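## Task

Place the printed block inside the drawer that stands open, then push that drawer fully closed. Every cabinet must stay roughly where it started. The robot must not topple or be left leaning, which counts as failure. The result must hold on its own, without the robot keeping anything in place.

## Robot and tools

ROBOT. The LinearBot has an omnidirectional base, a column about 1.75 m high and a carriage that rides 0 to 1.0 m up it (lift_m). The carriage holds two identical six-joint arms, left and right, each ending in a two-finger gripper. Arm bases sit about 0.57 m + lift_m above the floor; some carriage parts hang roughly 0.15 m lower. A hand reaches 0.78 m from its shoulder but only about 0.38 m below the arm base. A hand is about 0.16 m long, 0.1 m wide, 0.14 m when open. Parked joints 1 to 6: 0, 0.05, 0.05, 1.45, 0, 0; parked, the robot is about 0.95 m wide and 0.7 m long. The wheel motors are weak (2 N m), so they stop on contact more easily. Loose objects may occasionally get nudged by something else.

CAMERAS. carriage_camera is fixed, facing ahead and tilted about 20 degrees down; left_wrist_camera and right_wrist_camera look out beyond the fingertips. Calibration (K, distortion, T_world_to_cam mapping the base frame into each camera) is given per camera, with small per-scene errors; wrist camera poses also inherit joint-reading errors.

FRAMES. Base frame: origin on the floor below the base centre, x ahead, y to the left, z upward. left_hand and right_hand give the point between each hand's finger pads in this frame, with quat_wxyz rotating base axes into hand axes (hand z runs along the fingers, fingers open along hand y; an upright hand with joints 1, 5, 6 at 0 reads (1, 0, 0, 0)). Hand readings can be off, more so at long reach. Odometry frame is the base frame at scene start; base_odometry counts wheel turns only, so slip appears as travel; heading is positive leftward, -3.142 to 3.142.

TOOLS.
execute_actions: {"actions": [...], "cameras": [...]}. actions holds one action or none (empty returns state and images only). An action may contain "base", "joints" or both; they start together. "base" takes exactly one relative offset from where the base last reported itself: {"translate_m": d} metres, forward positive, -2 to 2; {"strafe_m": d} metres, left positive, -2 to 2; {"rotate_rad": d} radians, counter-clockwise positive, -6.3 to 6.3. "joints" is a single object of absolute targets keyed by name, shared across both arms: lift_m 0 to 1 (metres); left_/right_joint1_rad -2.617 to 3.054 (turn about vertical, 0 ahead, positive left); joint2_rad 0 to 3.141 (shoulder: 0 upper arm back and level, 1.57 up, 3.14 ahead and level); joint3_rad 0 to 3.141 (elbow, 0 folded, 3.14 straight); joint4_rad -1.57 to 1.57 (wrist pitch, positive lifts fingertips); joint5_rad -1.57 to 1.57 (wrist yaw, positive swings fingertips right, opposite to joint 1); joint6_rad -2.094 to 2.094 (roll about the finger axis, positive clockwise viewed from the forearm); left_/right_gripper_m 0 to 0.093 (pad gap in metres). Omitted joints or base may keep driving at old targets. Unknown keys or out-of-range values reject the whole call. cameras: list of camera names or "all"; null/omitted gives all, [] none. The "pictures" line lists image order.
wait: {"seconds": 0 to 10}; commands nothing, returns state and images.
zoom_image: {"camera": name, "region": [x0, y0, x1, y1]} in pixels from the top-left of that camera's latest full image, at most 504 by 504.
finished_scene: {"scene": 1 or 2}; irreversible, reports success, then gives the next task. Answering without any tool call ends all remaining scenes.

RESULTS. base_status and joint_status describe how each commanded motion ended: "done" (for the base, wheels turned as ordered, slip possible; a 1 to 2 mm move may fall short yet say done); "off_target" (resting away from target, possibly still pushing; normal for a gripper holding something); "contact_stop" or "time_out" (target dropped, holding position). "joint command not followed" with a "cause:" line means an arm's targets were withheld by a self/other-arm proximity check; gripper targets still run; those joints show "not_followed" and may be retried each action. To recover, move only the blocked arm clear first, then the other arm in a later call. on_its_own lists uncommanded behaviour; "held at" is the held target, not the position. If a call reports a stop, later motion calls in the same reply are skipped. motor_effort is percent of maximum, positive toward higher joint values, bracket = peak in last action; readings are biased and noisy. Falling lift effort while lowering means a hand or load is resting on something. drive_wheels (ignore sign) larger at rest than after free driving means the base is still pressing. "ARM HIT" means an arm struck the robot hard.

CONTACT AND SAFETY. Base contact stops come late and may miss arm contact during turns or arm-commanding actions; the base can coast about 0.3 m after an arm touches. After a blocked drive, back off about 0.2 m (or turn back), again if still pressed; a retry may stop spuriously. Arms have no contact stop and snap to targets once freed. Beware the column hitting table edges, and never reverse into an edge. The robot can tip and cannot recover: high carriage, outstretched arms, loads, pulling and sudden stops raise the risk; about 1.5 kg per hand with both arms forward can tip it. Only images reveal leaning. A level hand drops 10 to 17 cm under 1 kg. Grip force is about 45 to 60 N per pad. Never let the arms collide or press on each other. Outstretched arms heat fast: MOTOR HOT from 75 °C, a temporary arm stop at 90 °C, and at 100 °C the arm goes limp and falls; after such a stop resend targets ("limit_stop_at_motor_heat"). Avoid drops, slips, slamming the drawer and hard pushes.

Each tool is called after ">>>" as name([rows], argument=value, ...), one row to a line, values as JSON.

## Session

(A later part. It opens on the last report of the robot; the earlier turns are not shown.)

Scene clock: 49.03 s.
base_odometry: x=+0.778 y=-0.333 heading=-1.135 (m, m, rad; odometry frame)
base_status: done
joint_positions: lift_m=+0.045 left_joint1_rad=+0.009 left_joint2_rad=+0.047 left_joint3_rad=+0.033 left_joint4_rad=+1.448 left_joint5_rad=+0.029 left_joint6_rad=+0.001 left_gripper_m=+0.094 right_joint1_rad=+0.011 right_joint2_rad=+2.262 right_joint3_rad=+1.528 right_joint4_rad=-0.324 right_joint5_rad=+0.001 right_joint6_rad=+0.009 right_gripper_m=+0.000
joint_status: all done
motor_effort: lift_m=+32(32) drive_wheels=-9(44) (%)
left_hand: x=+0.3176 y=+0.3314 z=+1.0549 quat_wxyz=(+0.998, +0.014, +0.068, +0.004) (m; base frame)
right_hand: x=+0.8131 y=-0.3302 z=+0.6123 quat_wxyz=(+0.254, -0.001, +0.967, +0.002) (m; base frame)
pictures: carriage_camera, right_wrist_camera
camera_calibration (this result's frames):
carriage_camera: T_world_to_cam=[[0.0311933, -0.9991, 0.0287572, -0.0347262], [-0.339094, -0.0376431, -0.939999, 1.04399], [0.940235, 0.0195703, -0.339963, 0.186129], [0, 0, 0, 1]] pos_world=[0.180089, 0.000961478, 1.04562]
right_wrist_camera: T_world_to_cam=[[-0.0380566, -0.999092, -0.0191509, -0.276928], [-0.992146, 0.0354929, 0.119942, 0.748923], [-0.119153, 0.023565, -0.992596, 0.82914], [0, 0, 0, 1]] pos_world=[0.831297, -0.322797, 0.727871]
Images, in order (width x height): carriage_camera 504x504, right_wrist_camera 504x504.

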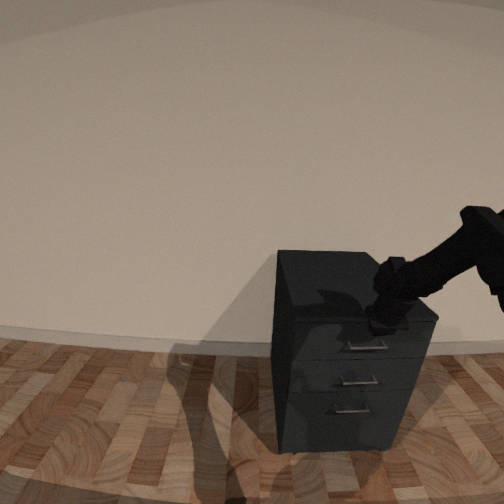

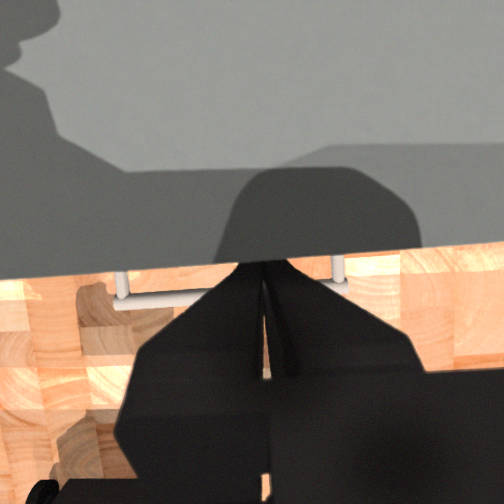

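>>> execute_actions([
  {"base":{"translate_m":0.012},"joints":{"right_joint4_rad":-0.3}},
], cameras=[])

>>> execute_actions([
  {"base":{"translate_m":-0.08}},
], cameras=["carriage_camera","right_wrist_camera"])

Scene clock: 49.93 s.
base_odometry: x=+0.783 y=-0.344 heading=-1.136 (m, m, rad; odometry frame)
base_status: done
joint_positions: lift_m=+0.045 left_joint1_rad=+0.009 left_joint2_rad=+0.047 left_joint3_rad=+0.033 left_joint4_rad=+1.448 left_joint5_rad=+0.029 left_joint6_rad=+0.001 left_gripper_m=+0.094 right_joint1_rad=+0.011 right_joint2_rad=+2.262 right_joint3_rad=+1.528 right_joint4_rad=-0.372 right_joint5_rad=+0.002 right_joint6_rad=+0.009 right_gripper_m=+0.000
joint_status: right_joint4_rad off_target (ended at -0.372, target -0.300)
motor_effort: lift_m=+32(32) drive_wheels=+11(43) (%)
left_hand: x=+0.3176 y=+0.3314 z=+1.0549 quat_wxyz=(+0.998, +0.014, +0.068, +0.004) (m; base frame)
right_hand: x=+0.8026 y=-0.3304 z=+0.6067 quat_wxyz=(+0.230, -0.001, +0.973, +0.002) (m; base frame)
pictures: none
No camera images: the call's "cameras" was empty. Leave "cameras" out to get every camera's image.

Scene clock: 51.43 s.
base_odometry: x=+0.749 y=-0.272 heading=-1.135 (m, m, rad; odometry frame)
base_status: done
joint_positions: lift_m=+0.045 left_joint1_rad=+0.009 left_joint2_rad=+0.047 left_joint3_rad=+0.033 left_joint4_rad=+1.447 left_joint5_rad=+0.029 left_joint6_rad=+0.001 left_gripper_m=+0.094 right_joint1_rad=+0.012 right_joint2_rad=+2.262 right_joint3_rad=+1.528 right_joint4_rad=-0.314 right_joint5_rad=+0.002 right_joint6_rad=+0.009 right_gripper_m=+0.000
joint_status: not commanded
on_its_own: right_joint4_rad moved +0.058 to your old target -0.300
motor_effort: lift_m=+32(32) drive_wheels=-14(40) (%)
left_hand: x=+0.3179 y=+0.3314 z=+1.0548 quat_wxyz=(+0.998, +0.014, +0.069, +0.004) (m; base frame)
right_hand: x=+0.8152 y=-0.3302 z=+0.6135 quat_wxyz=(+0.259, -0.001, +0.966, +0.002) (m; base frame)
pictures: carriage_camera, right_wrist_camera
camera_calibration (this result's frames):
carriage_camera: T_world_to_cam=[[0.0311933, -0.9991, 0.0287572, -0.0347262], [-0.339094, -0.0376431, -0.939999, 1.04399], [0.940235, 0.0195703, -0.339963, 0.186129], [0, 0, 0, 1]] pos_world=[0.180089, 0.000961478, 1.04562]
right_wrist_camera: T_world_to_cam=[[-0.038245, -0.9991, -0.0183209, -0.277217], [-0.993275, 0.0360042, 0.110038, 0.758047], [-0.109279, 0.0224061, -0.993759, 0.822874], [0, 0, 0, 1]] pos_world=[0.83227, -0.322698, 0.729246]
Images, in order (width x height): carriage_camera 504x504, right_wrist_camera 504x504.

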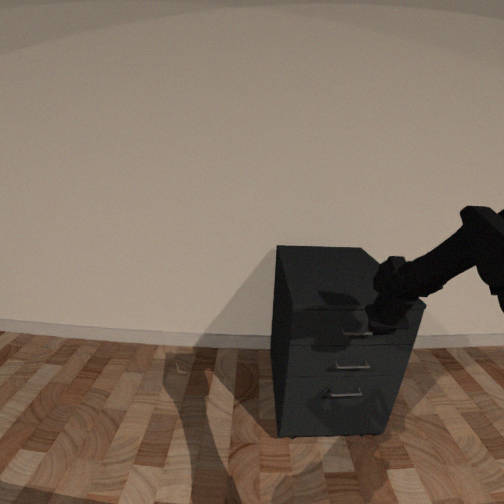

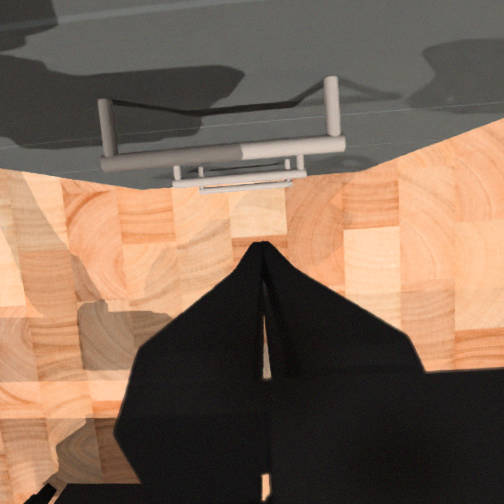

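>>> finished_scene(scene=1)

The scene is finished: the task was done.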